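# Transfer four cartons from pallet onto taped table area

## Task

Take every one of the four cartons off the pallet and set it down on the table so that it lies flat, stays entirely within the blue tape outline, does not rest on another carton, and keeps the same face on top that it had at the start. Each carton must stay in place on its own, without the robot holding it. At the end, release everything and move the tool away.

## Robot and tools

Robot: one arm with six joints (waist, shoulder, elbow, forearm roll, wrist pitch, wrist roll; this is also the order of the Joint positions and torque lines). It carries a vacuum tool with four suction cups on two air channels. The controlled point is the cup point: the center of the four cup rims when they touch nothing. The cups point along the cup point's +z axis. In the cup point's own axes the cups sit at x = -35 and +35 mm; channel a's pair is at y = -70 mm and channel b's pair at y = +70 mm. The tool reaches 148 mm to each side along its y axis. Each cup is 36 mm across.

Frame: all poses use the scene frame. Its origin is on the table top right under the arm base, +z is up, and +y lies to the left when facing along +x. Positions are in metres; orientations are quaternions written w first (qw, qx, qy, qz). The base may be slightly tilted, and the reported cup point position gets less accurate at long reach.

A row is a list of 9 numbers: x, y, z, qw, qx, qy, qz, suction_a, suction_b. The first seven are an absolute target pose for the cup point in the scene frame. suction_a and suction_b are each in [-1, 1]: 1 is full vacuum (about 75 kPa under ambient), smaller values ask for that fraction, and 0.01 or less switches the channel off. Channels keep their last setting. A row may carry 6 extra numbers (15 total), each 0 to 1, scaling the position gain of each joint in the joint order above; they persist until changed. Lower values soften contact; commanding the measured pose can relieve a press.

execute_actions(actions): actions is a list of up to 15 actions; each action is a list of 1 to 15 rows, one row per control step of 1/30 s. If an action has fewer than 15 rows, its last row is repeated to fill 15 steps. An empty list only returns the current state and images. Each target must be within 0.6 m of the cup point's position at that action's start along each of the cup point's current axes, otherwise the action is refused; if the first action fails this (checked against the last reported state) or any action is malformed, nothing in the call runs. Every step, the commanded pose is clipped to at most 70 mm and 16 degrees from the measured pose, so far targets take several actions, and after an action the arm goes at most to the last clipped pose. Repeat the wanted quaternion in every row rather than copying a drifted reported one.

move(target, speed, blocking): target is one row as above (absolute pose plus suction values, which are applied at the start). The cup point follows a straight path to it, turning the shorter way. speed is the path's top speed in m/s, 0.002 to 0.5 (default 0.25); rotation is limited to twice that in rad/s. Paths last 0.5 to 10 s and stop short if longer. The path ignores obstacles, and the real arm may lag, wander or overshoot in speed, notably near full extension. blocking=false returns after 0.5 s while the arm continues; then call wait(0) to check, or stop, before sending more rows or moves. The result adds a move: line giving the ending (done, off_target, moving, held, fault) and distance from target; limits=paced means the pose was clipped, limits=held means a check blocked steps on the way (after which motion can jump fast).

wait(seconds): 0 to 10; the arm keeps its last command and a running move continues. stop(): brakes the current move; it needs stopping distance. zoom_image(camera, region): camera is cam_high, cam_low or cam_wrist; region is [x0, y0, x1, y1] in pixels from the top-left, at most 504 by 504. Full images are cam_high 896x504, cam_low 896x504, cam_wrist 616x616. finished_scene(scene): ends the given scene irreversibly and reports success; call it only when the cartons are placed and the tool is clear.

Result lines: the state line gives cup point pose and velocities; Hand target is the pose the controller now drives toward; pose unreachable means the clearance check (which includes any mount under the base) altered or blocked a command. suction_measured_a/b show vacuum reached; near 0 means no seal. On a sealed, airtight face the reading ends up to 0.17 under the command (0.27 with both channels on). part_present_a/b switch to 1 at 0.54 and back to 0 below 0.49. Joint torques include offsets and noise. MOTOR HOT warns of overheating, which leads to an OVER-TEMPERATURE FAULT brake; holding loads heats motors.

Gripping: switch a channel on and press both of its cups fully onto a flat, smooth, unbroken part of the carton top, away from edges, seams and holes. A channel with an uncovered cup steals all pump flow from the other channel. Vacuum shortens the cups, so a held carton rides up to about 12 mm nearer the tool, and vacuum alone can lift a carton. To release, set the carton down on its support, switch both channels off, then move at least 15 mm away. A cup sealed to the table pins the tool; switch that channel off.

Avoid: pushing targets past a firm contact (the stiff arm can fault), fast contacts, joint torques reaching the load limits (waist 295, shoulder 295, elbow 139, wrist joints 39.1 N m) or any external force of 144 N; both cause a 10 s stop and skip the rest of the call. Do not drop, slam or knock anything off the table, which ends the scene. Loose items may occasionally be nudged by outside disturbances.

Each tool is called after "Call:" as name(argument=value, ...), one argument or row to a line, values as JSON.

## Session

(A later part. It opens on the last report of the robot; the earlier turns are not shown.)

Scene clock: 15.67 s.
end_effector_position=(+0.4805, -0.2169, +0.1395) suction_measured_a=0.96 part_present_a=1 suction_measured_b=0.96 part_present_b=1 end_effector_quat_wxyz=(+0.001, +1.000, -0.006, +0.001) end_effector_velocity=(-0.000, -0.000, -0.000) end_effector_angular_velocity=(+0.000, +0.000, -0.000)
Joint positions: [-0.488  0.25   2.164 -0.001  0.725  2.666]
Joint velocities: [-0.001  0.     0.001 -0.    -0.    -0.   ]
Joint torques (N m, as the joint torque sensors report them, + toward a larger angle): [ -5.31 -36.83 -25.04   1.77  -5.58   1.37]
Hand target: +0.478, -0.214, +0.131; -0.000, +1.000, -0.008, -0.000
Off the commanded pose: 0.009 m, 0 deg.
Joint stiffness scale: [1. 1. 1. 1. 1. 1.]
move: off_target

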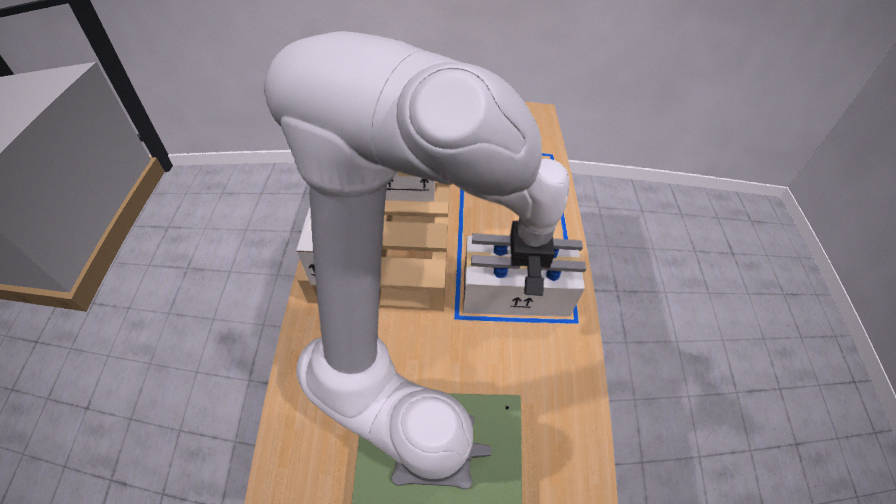

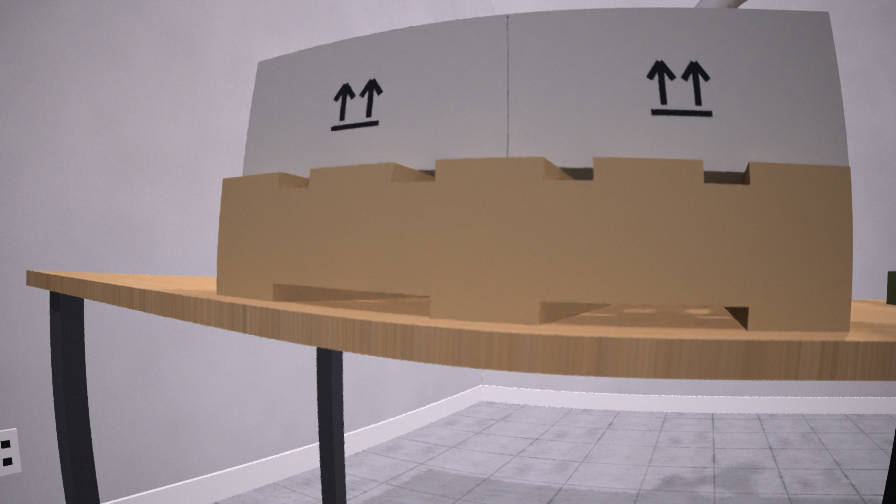

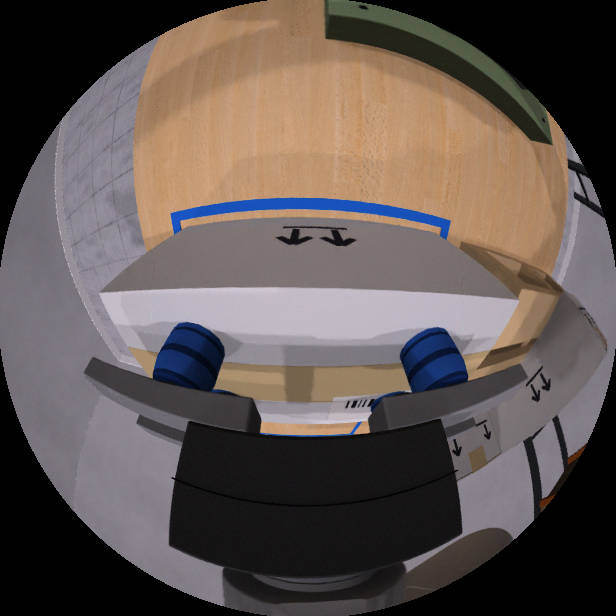

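Call:
execute_actions(
  actions=[
    [[0.48,-0.216,0.14,0,1,-0.006,0,0,0]],
  ],
)

Call:
move(
  target=[0.5,-0.21,0.31,0,1,0,0,0,0],
  speed=0.4,
)

Call:
move(
  target=[0.863,0.118,0.29,0,0.707,0.707,0,0,0],
  speed=0.5,
)

Scene clock: 17.07 s.
end_effector_position=(+0.4811, -0.2172, +0.1425) suction_measured_a=0.00 part_present_a=0 suction_measured_b=0.00 part_present_b=0 end_effector_quat_wxyz=(+0.002, +1.000, -0.006, +0.004) end_effector_velocity=(-0.001, +0.001, -0.000) end_effector_angular_velocity=(+0.001, +0.002, +0.001)
Joint positions: [-0.488  0.245  2.163 -0.001  0.725  2.666]
Joint velocities: [ 0.001  0.     0.001  0.     0.001 -0.   ]
Joint torques (N m, as the joint torque sensors report them, + toward a larger angle): [  3.92 -32.46 -17.24   2.77  -2.28   0.31]
Hand target: +0.480, -0.216, +0.140; +0.000, +1.000, -0.006, +0.000
Off the commanded pose: 0.003 m, 0 deg.
Joint stiffness scale: [1. 1. 1. 1. 1. 1.]

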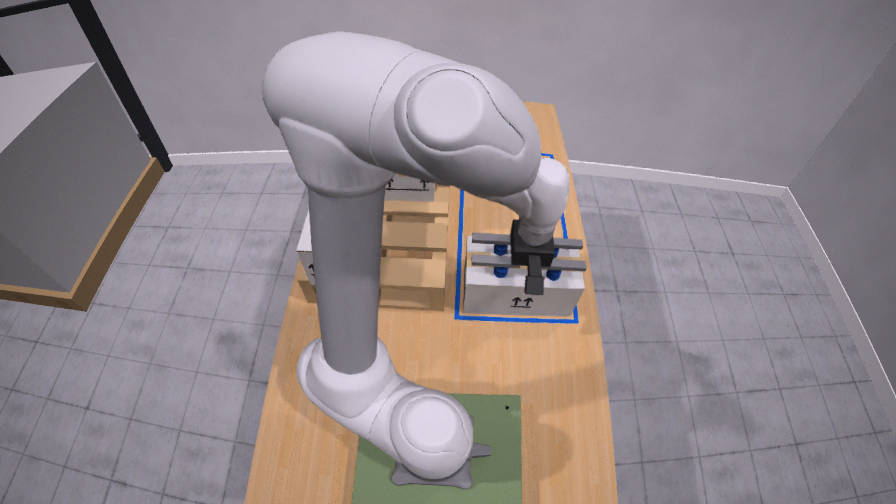

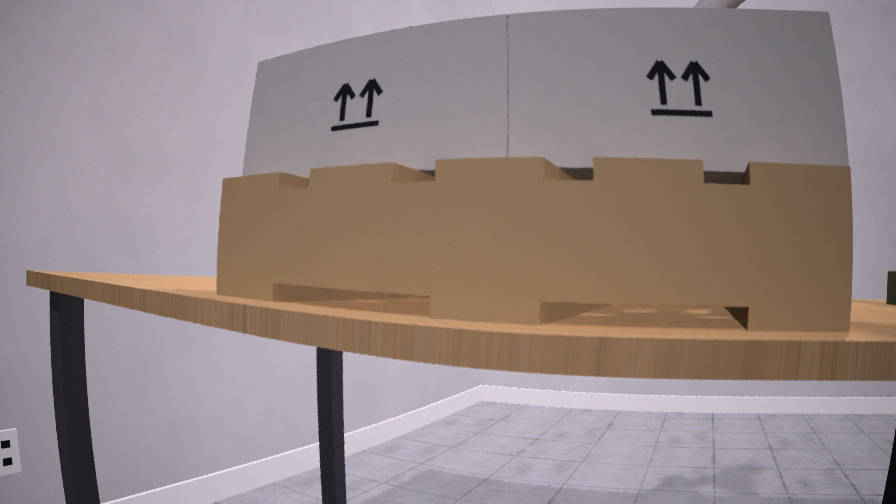

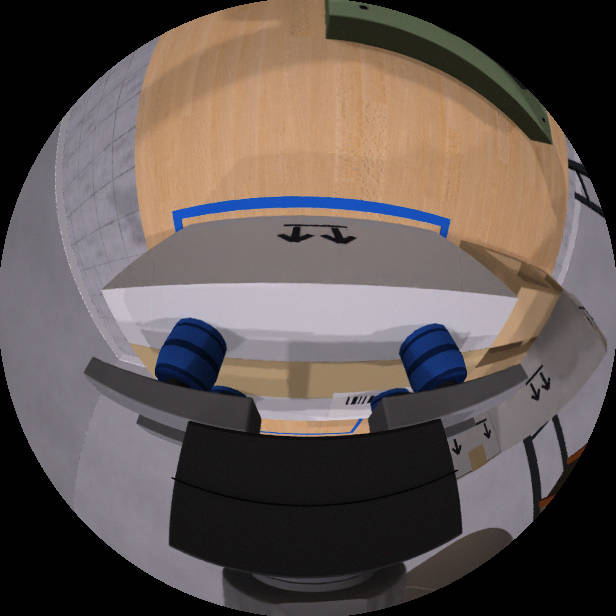

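Scene clock: 18.00 s.
end_effector_position=(+0.4978, -0.2120, +0.3059) suction_measured_a=0.00 part_present_a=0 suction_measured_b=0.00 part_present_b=0 end_effector_quat_wxyz=(+0.001, +1.000, -0.001, +0.000) end_effector_velocity=(-0.001, +0.001, -0.000) end_effector_angular_velocity=(+0.003, +0.005, -0.000)
Joint positions: [-0.465  0.079  1.992 -0.001  1.069  2.677]
Joint velocities: [ 0.     0.     0.    -0.     0.005  0.   ]
Joint torques (N m, as the joint torque sensors report them, + toward a larger angle): [  4.21 -52.09 -39.92   3.87  -0.35   0.89]
Hand target: +0.500, -0.210, +0.310; +0.000, +1.000, -0.000, -0.000
Off the commanded pose: 0.005 m, 0 deg.
Joint stiffness scale: [1. 1. 1. 1. 1. 1.]
move: off_target

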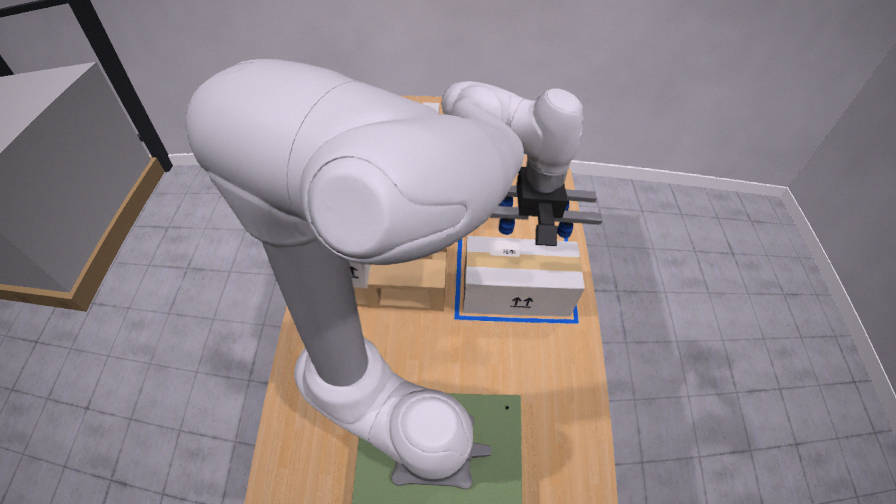

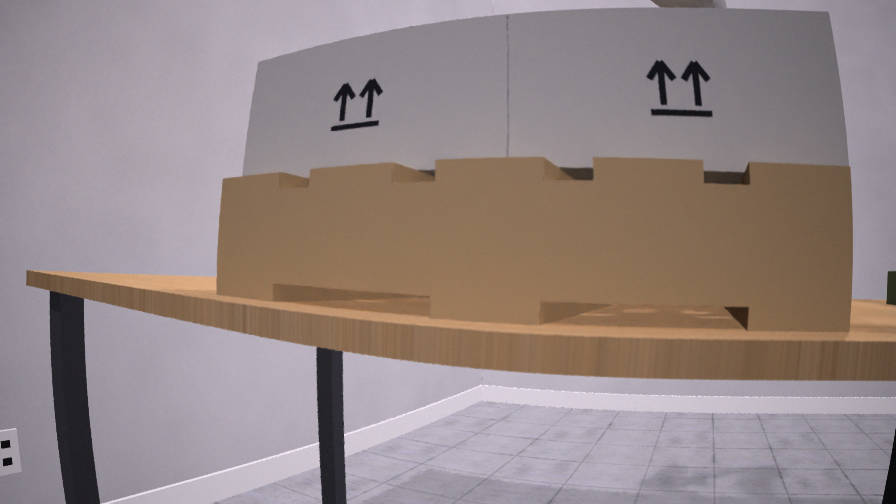

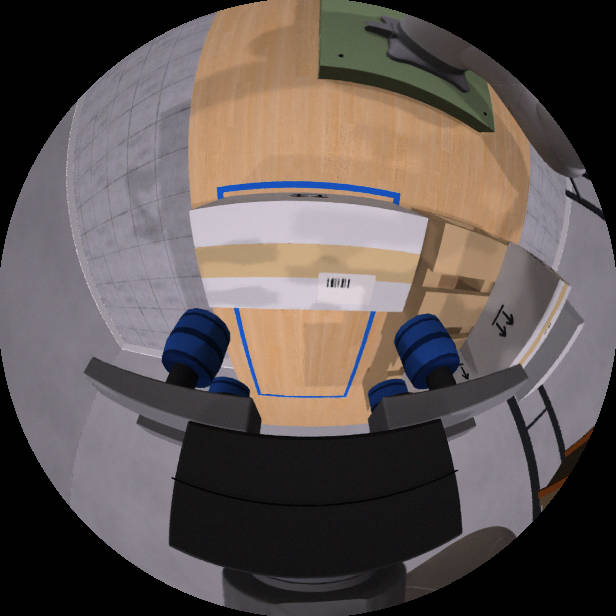

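Scene clock: 20.13 s.
end_effector_position=(+0.8621, +0.1139, +0.2871) suction_measured_a=0.00 part_present_a=0 suction_measured_b=0.00 part_present_b=0 end_effector_quat_wxyz=(+0.001, +0.710, +0.704, +0.001) end_effector_velocity=(+0.001, +0.000, +0.002) end_effector_angular_velocity=(+0.000, -0.002, +0.005)
Joint positions: [ 0.093  0.583  1.329 -0.001  1.227  1.672]
Joint velocities: [ 0.     0.    -0.004 -0.     0.002 -0.005]
Joint torques (N m, as the joint torque sensors report them, + toward a larger angle): [   1.06 -107.72  -43.47    4.13    0.37    0.01]
Hand target: +0.863, +0.118, +0.290; +0.000, +0.707, +0.707, +0.000
Off the commanded pose: 0.005 m, 1 deg.
Joint stiffness scale: [1. 1. 1. 1. 1. 1.]
move: off_target

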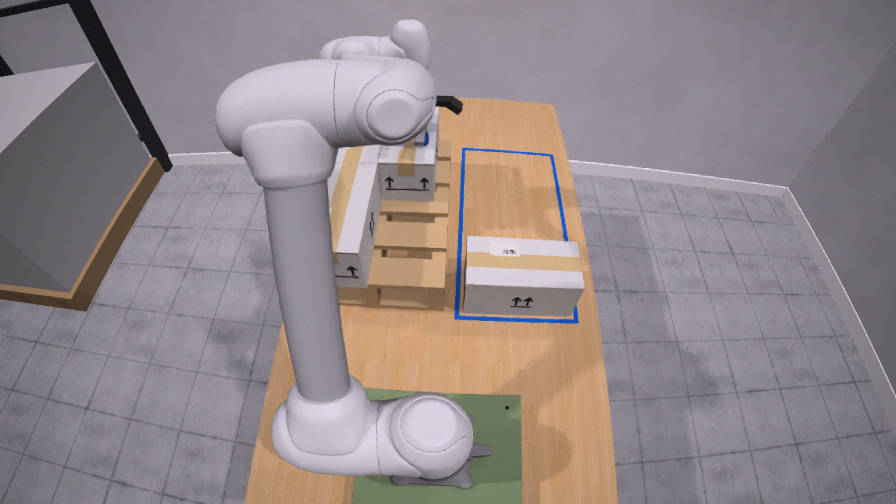

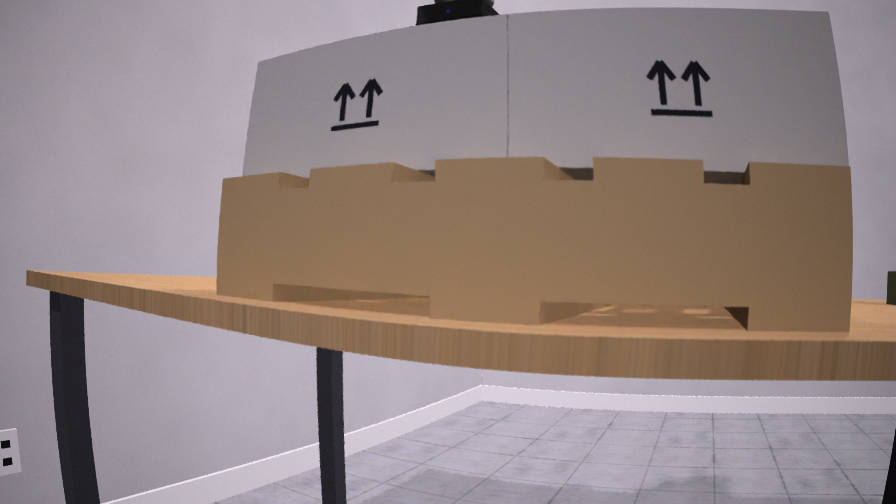

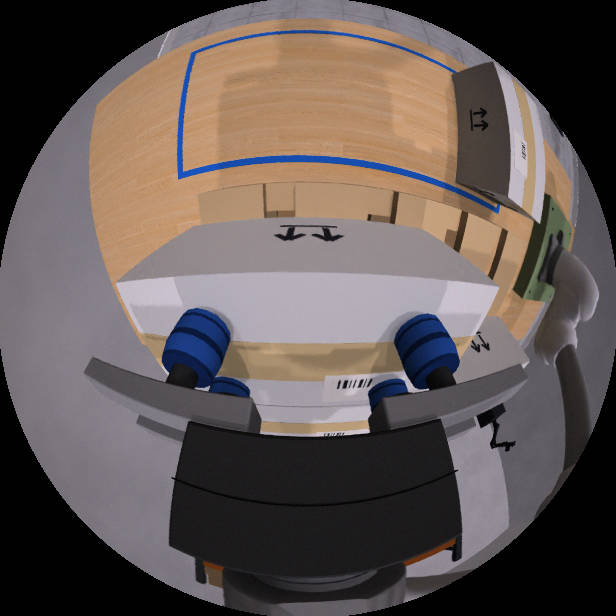

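Call:
move(
  target=[0.863,0.121,0.26,0,0.704,0.71,0,1,1],
  speed=0.04,
)

Call:
move(
  target=[0.863,0.09,0.32,0,0.707,0.707,0,1,1],
  speed=0.12,
)

Call:
move(
  target=[0.655,-0.216,0.32,0,0,1,0,1,1],
  speed=0.5,
)

Call:
move(
  target=[0.655,-0.216,0.155,0,0,1,0,1,1],
  speed=0.2,
)

Scene clock: 21.47 s.
end_effector_position=(+0.8645, +0.1156, +0.2649) suction_measured_a=0.68 part_present_a=1 suction_measured_b=0.68 part_present_b=1 end_effector_quat_wxyz=(+0.000, +0.707, +0.707, -0.000) end_effector_velocity=(-0.000, -0.000, -0.000) end_effector_angular_velocity=(-0.000, +0.002, -0.000)
Joint positions: [ 0.095  0.601  1.341 -0.001  1.2    1.666]
Joint velocities: [-0.    -0.     0.    -0.     0.001  0.   ]
Joint torques (N m, as the joint torque sensors report them, + toward a larger angle): [   9.72 -114.23  -47.35    5.52    0.62   -0.93]
Hand target: +0.863, +0.121, +0.260; -0.000, +0.704, +0.710, -0.000
Off the commanded pose: 0.007 m, 1 deg.
Joint stiffness scale: [1. 1. 1. 1. 1. 1.]
move: off_target

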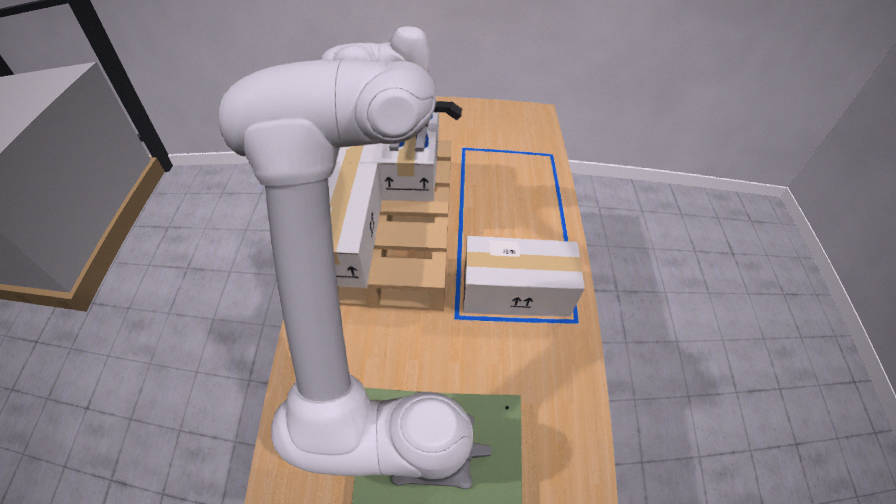

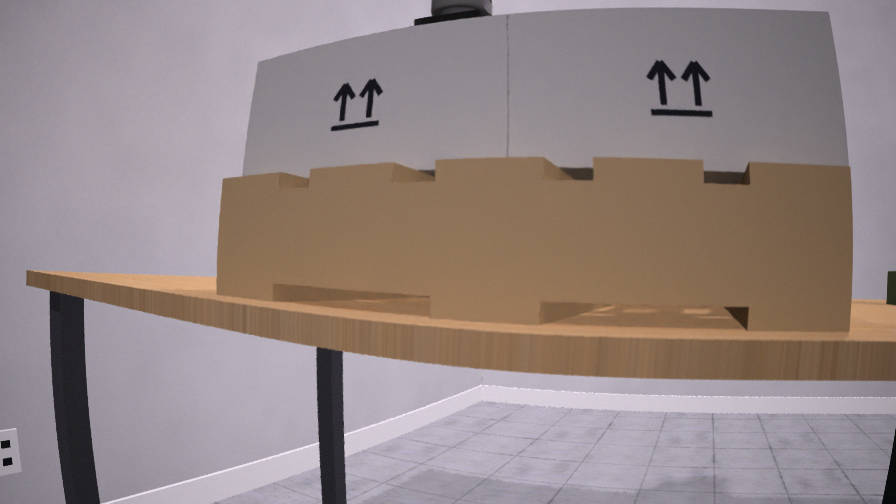

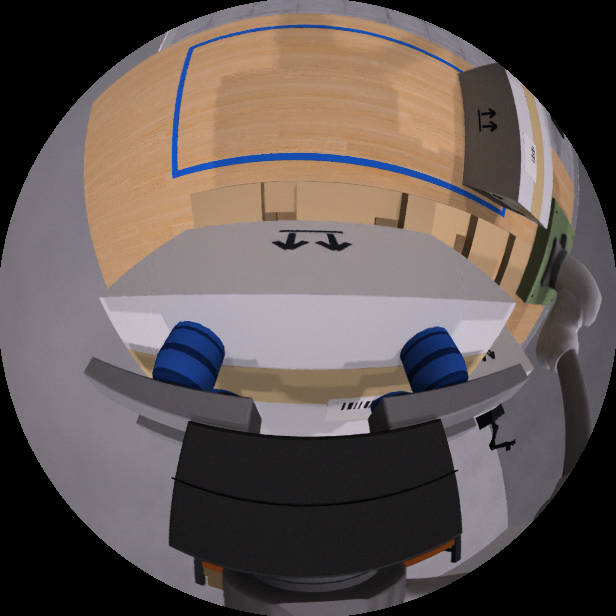

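Scene clock: 22.33 s.
end_effector_position=(+0.8620, +0.0937, +0.3154) suction_measured_a=0.96 part_present_a=1 suction_measured_b=0.96 part_present_b=1 end_effector_quat_wxyz=(+0.001, +0.707, +0.708, -0.000) end_effector_velocity=(-0.001, -0.000, -0.000) end_effector_angular_velocity=(-0.000, +0.005, +0.001)
Joint positions: [ 0.07   0.565  1.305 -0.001  1.271  1.639]
Joint velocities: [ 0.     0.     0.001 -0.     0.004 -0.001]
Joint torques (N m, as the joint torque sensors report them, + toward a larger angle): [  -1.42 -122.42  -55.03    4.07    0.71    0.54]
Hand target: +0.863, +0.090, +0.320; +0.000, +0.707, +0.707, +0.000
Off the commanded pose: 0.006 m, 0 deg.
Joint stiffness scale: [1. 1. 1. 1. 1. 1.]
move: off_target

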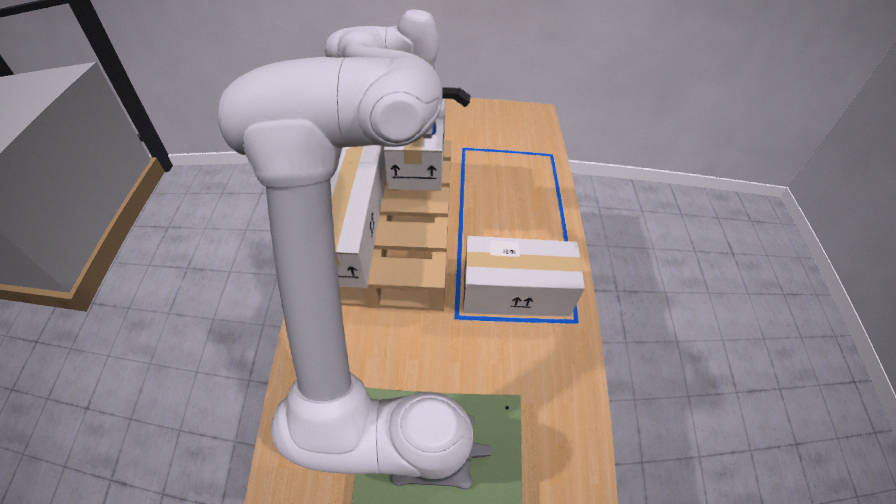

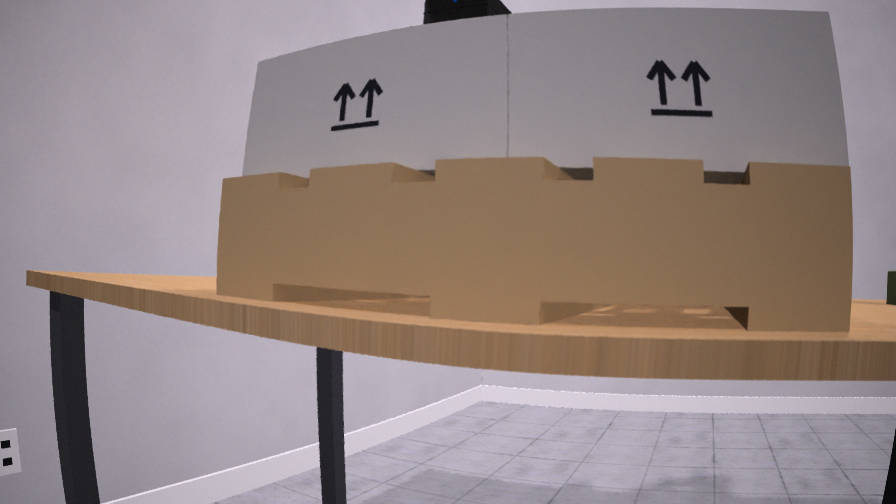

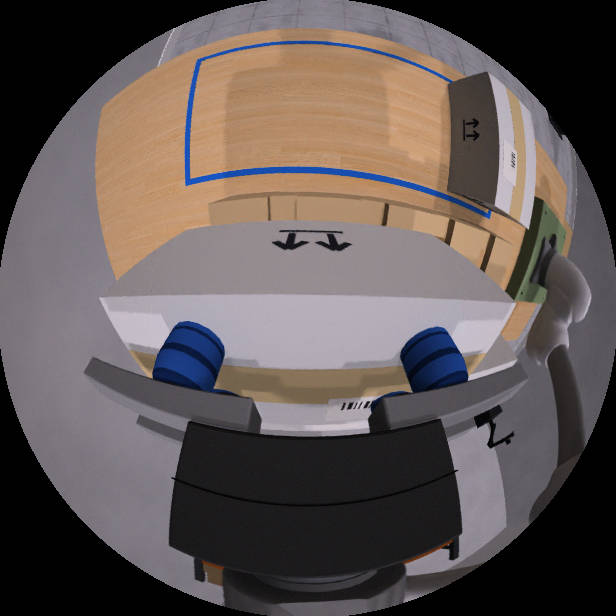

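Scene clock: 24.47 s.
end_effector_position=(+0.6574, -0.2146, +0.3228) suction_measured_a=0.96 part_present_a=1 suction_measured_b=0.96 part_present_b=1 end_effector_quat_wxyz=(-0.002, -0.001, +1.000, -0.001) end_effector_velocity=(-0.001, -0.001, -0.000) end_effector_angular_velocity=(+0.000, +0.001, +0.009)
Joint positions: [-0.363  0.295  1.693 -0.005  1.157 -0.364]
Joint velocities: [-0.002 -0.     0.001 -0.     0.    -0.01 ]
Joint torques (N m, as the joint torque sensors report them, + toward a larger angle): [  1.17 -90.77 -52.96   3.32   0.39   0.27]
Hand target: +0.655, -0.216, +0.320; -0.000, -0.000, +1.000, +0.000
Off the commanded pose: 0.004 m, 0 deg.
Joint stiffness scale: [1. 1. 1. 1. 1. 1.]
move: off_target

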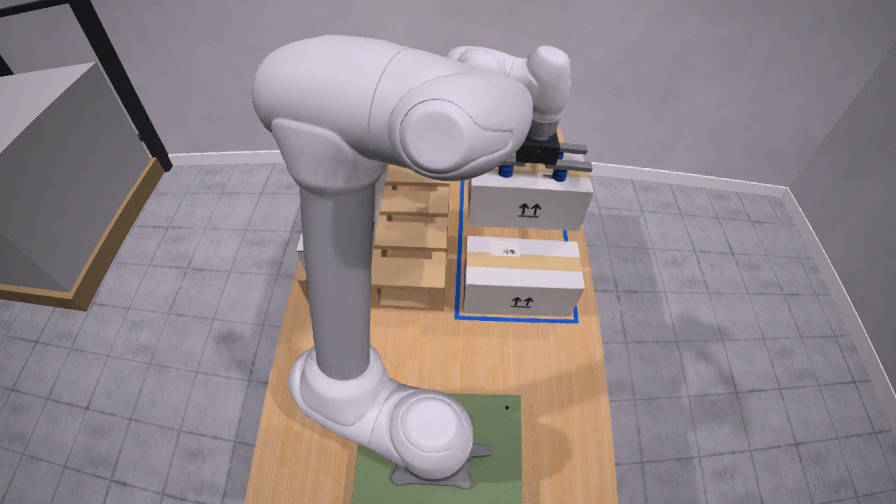

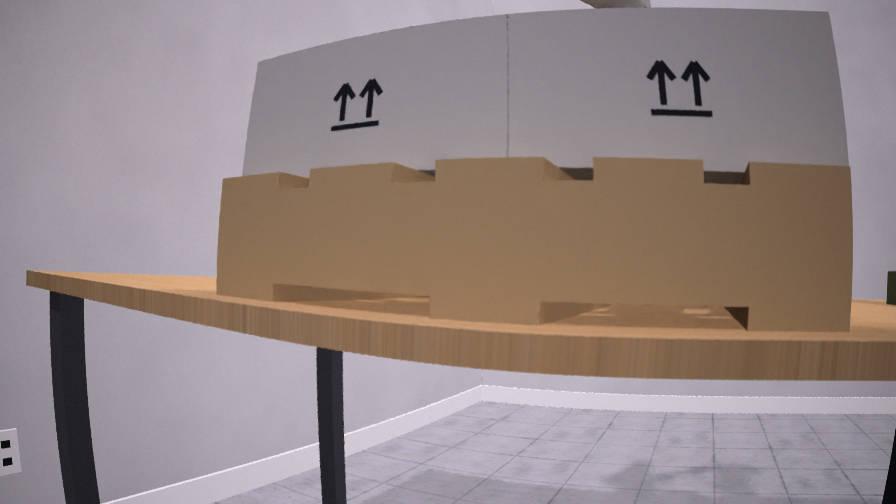

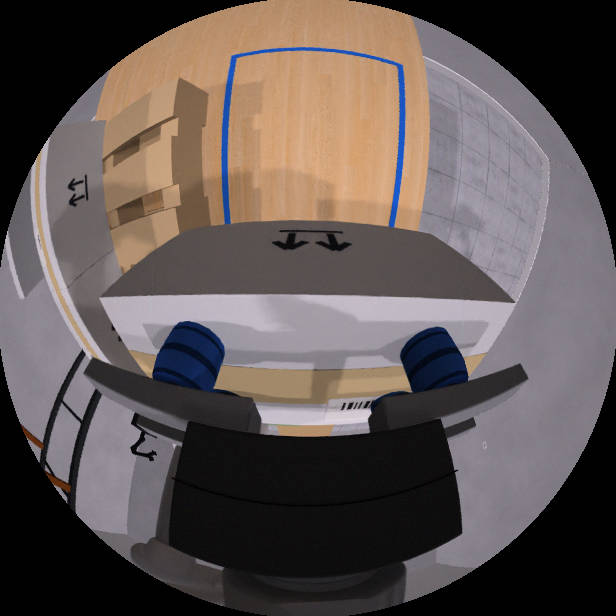

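Scene clock: 25.73 s.
end_effector_position=(+0.6574, -0.2145, +0.1588) suction_measured_a=0.96 part_present_a=1 suction_measured_b=0.96 part_present_b=1 end_effector_quat_wxyz=(-0.001, -0.002, +1.000, -0.001) end_effector_velocity=(+0.000, -0.002, -0.000) end_effector_angular_velocity=(-0.001, -0.002, -0.001)
Joint positions: [-0.363  0.437  1.831 -0.005  0.874 -0.365]
Joint velocities: [-0.002  0.001 -0.    -0.    -0.002 -0.   ]
Joint torques (N m, as the joint torque sensors report them, + toward a larger angle): [  4.34 -99.05 -44.77   2.79  -0.33   0.17]
Hand target: +0.655, -0.216, +0.155; -0.000, -0.000, +1.000, +0.000
Off the commanded pose: 0.005 m, 0 deg.
Joint stiffness scale: [1. 1. 1. 1. 1. 1.]
move: off_target

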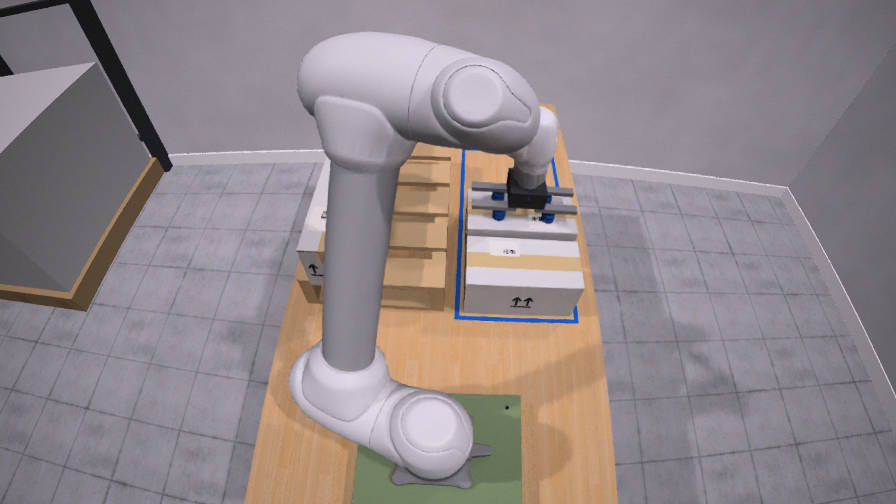

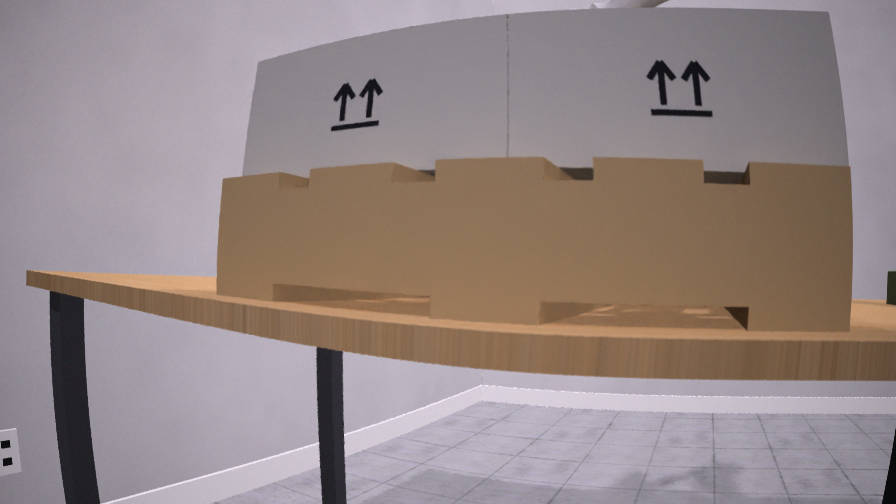

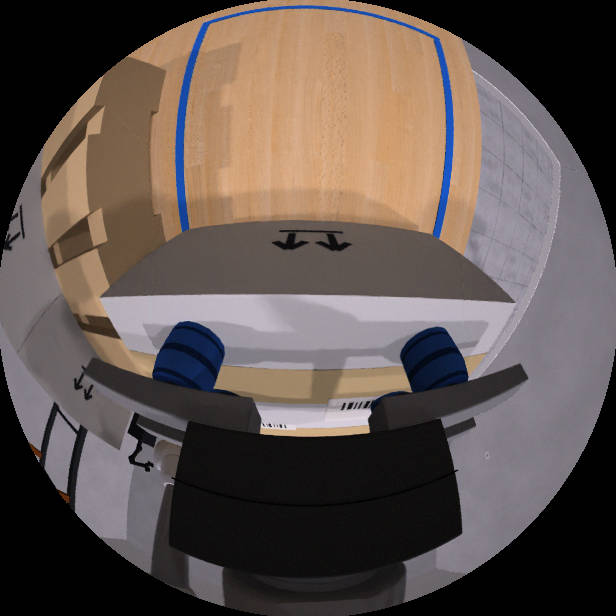

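Call:
move(
  target=[0.655,-0.22,0.136,0,0.006,1,0,1,1],
  speed=0.03,
)

Call:
execute_actions(
  actions=[
    [[0.656,-0.219,0.143,0,0.004,1,0,0,0]],
  ],
)

Call:
move(
  target=[0.656,-0.2,0.24,0,0,1,0,0,0],
  speed=0.4,
)

Call:
move(
  target=[0.55,0.275,0.31,0,0.707,0.707,0,0,0],
  speed=0.5,
)

Scene clock: 27.10 s.
end_effector_position=(+0.6581, -0.2186, +0.1405) suction_measured_a=0.96 part_present_a=1 suction_measured_b=0.96 part_present_b=1 end_effector_quat_wxyz=(-0.001, +0.000, +1.000, -0.002) end_effector_velocity=(-0.001, -0.001, +0.000) end_effector_angular_velocity=(+0.000, +0.001, -0.001)
Joint positions: [-0.368  0.459  1.838 -0.005  0.844 -0.365]
Joint velocities: [-0.001 -0.     0.     0.     0.001 -0.   ]
Joint torques (N m, as the joint torque sensors report them, + toward a larger angle): [  2.74 -95.27 -41.91   1.68  -0.37   0.65]
Hand target: +0.655, -0.220, +0.136; -0.000, +0.006, +1.000, +0.000
Off the commanded pose: 0.006 m, 1 deg.
Joint stiffness scale: [1. 1. 1. 1. 1. 1.]
move: off_target

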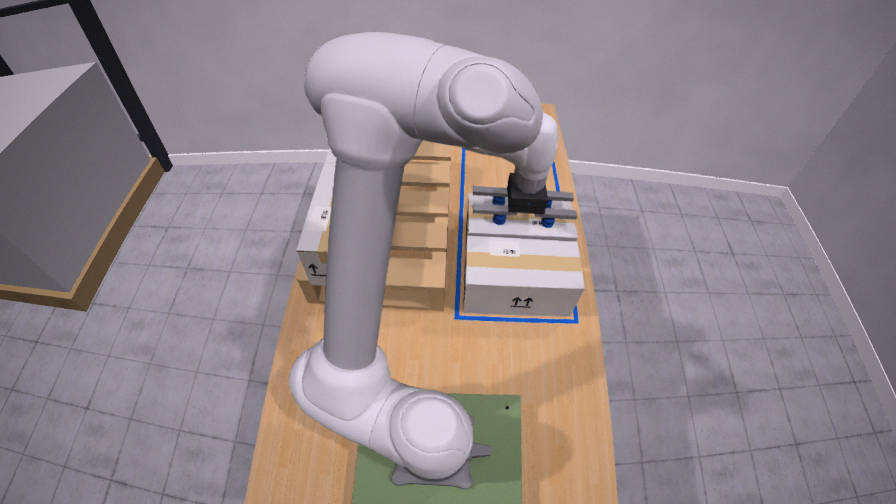

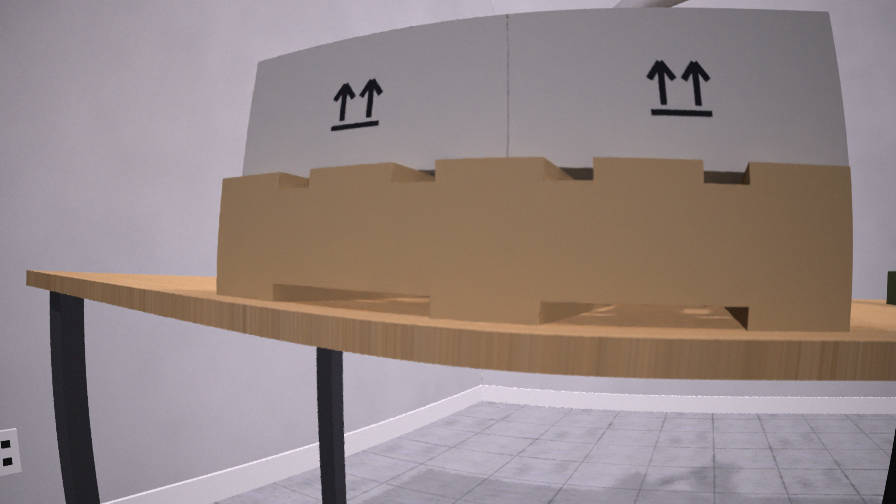

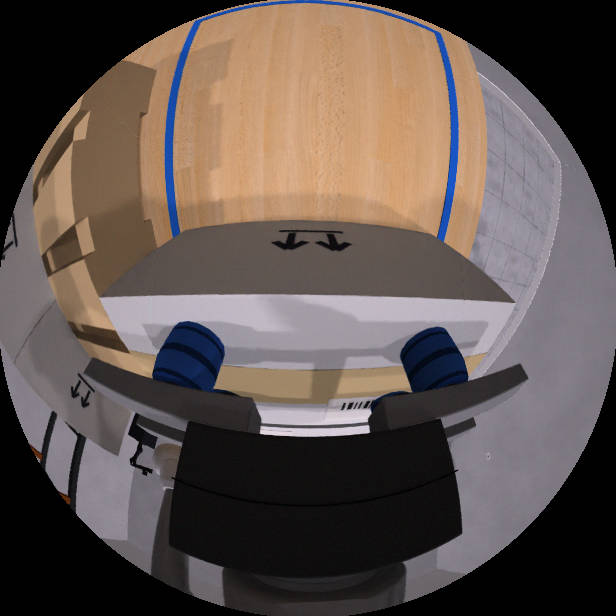

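Scene clock: 27.60 s.
end_effector_position=(+0.6586, -0.2188, +0.1464) suction_measured_a=0.00 part_present_a=0 suction_measured_b=0.00 part_present_b=0 end_effector_quat_wxyz=(+0.003, +0.000, +1.000, -0.003) end_effector_velocity=(-0.000, -0.000, +0.000) end_effector_angular_velocity=(-0.000, -0.000, -0.001)
Joint positions: [-0.368  0.451  1.838 -0.005  0.844 -0.365]
Joint velocities: [-0.001 -0.    -0.    -0.     0.     0.   ]
Joint torques (N m, as the joint torque sensors report them, + toward a larger angle): [  3.98 -64.46 -26.38   3.46  -2.06   0.16]
Hand target: +0.656, -0.219, +0.143; +0.000, +0.004, +1.000, -0.000
Off the commanded pose: 0.004 m, 1 deg.
Joint stiffness scale: [1. 1. 1. 1. 1. 1.]

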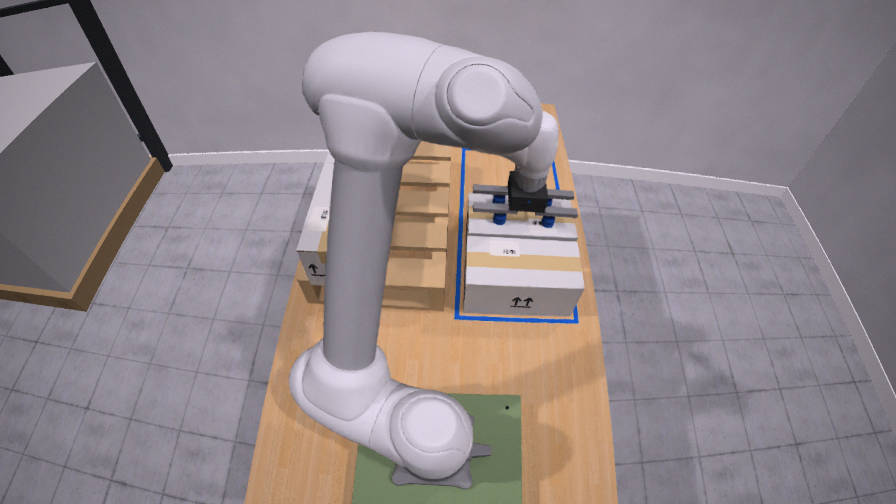

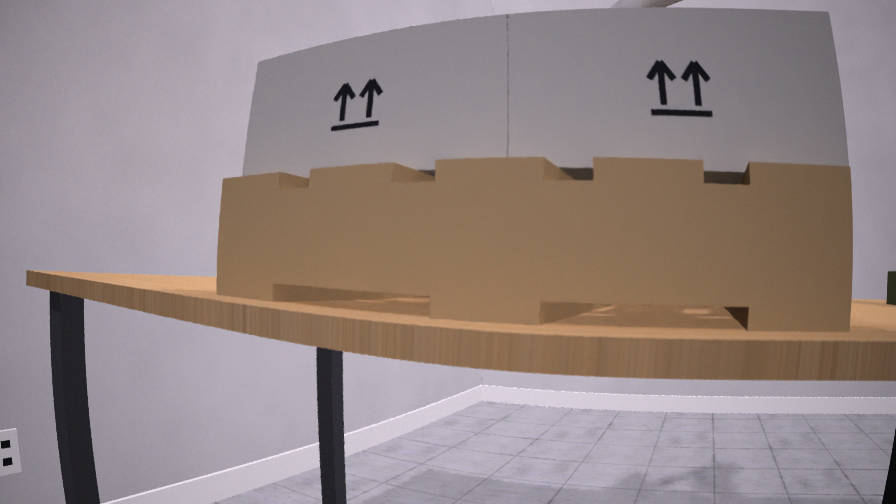

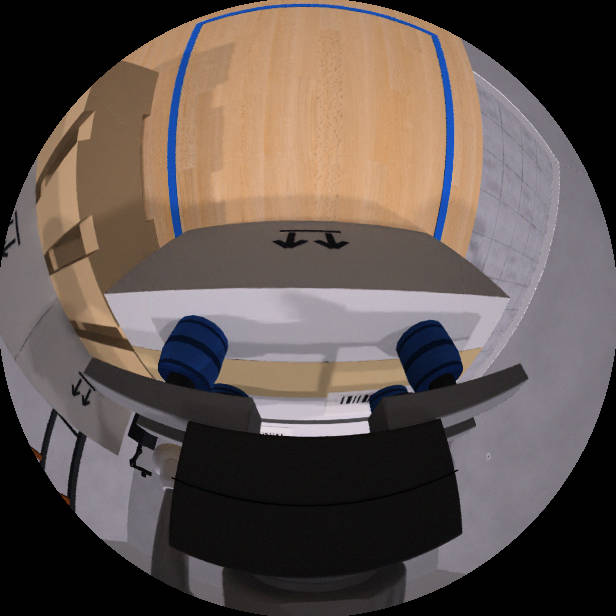

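Scene clock: 28.40 s.
end_effector_position=(+0.6531, -0.2034, +0.2359) suction_measured_a=0.00 part_present_a=0 suction_measured_b=0.00 part_present_b=0 end_effector_quat_wxyz=(-0.000, -0.001, +1.000, -0.002) end_effector_velocity=(-0.001, +0.001, -0.000) end_effector_angular_velocity=(+0.002, +0.005, -0.001)
Joint positions: [-0.35   0.351  1.792 -0.005  0.998 -0.35 ]
Joint velocities: [ 0.     0.     0.    -0.     0.005  0.001]
Joint torques (N m, as the joint torque sensors report them, + toward a larger angle): [  1.8  -81.62 -39.26   3.54   0.16   0.31]
Hand target: +0.656, -0.200, +0.240; +0.000, +0.000, +1.000, -0.000
Off the commanded pose: 0.006 m, 0 deg.
Joint stiffness scale: [1. 1. 1. 1. 1. 1.]
move: off_target

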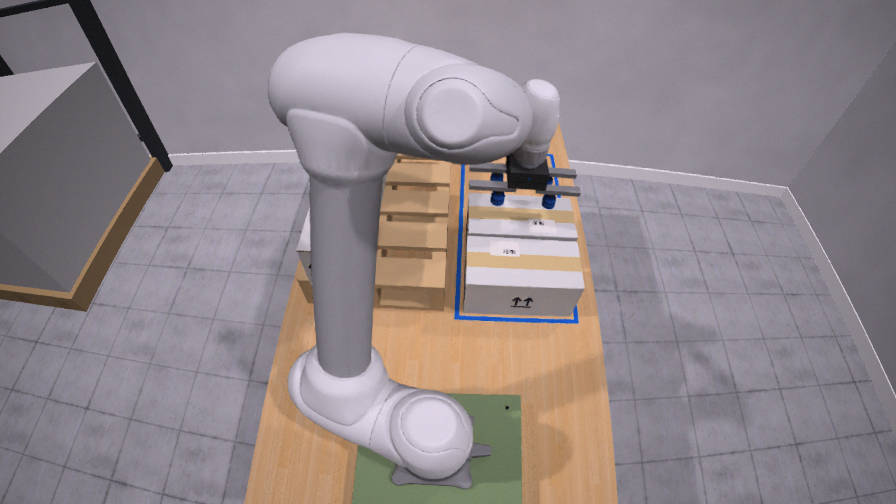

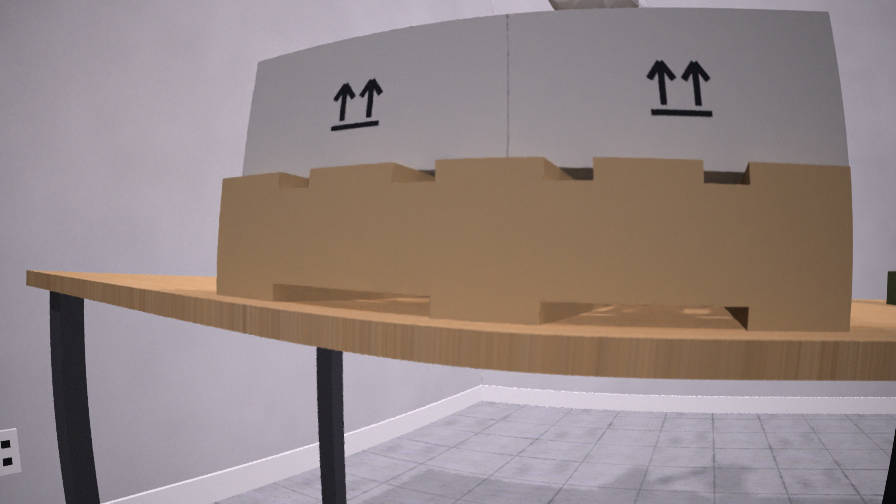

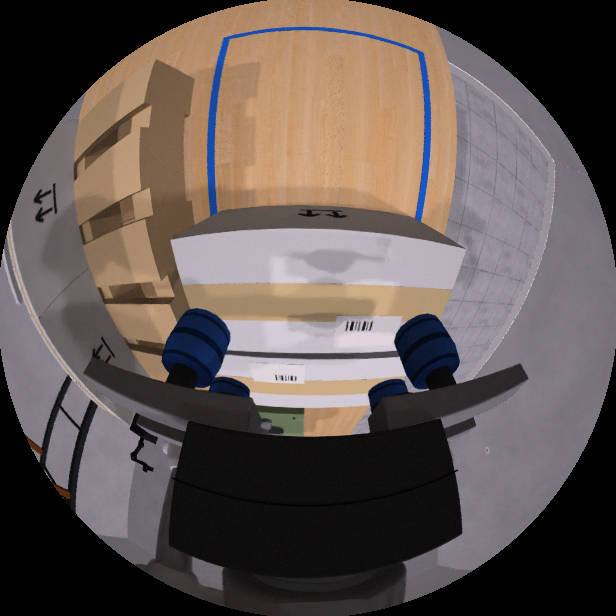

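Scene clock: 30.53 s.
end_effector_position=(+0.5486, +0.2726, +0.3072) suction_measured_a=0.00 part_present_a=0 suction_measured_b=0.00 part_present_b=0 end_effector_quat_wxyz=(-0.002, +0.708, +0.706, +0.003) end_effector_velocity=(+0.000, +0.001, -0.000) end_effector_angular_velocity=(-0.001, +0.001, -0.010)
Joint positions: [0.404 0.186 1.865 0.007 1.087 1.974]
Joint velocities: [ 0.002  0.001 -0.001 -0.001  0.001  0.012]
Joint torques (N m, as the joint torque sensors report them, + toward a larger angle): [  1.3  -62.42 -42.16   3.9    0.53   0.4 ]
Hand target: +0.550, +0.274, +0.310; +0.000, +0.707, +0.707, +0.000
Off the commanded pose: 0.004 m, 0 deg.
Joint stiffness scale: [1. 1. 1. 1. 1. 1.]
move: off_target

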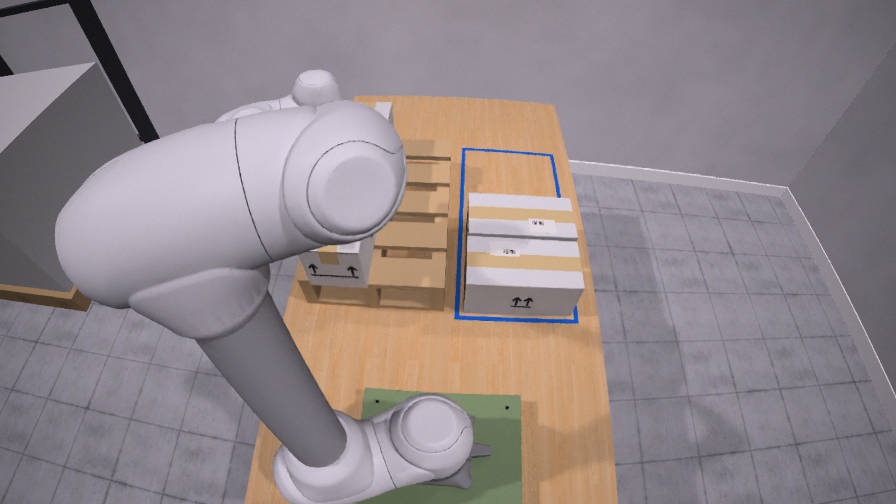

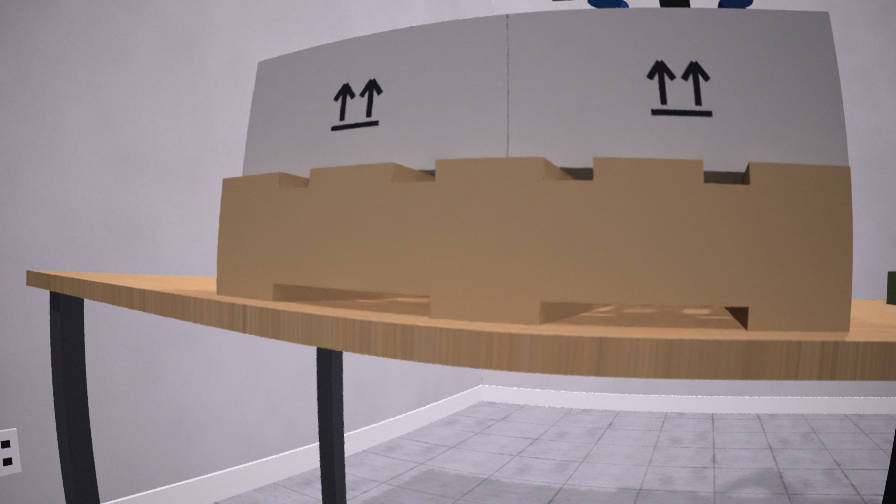

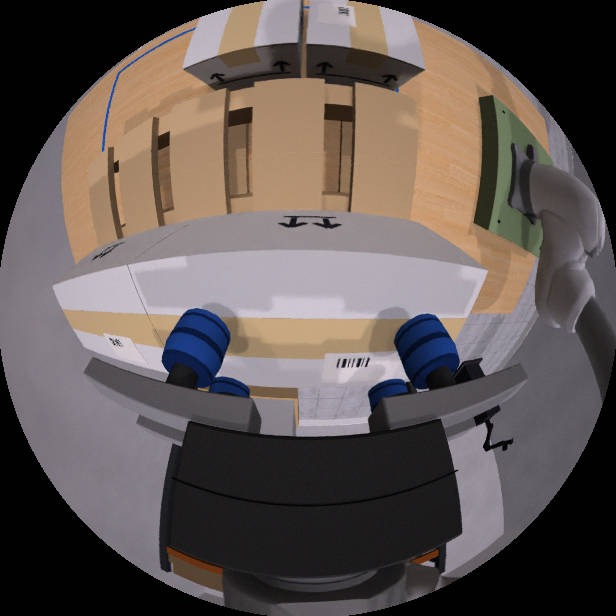

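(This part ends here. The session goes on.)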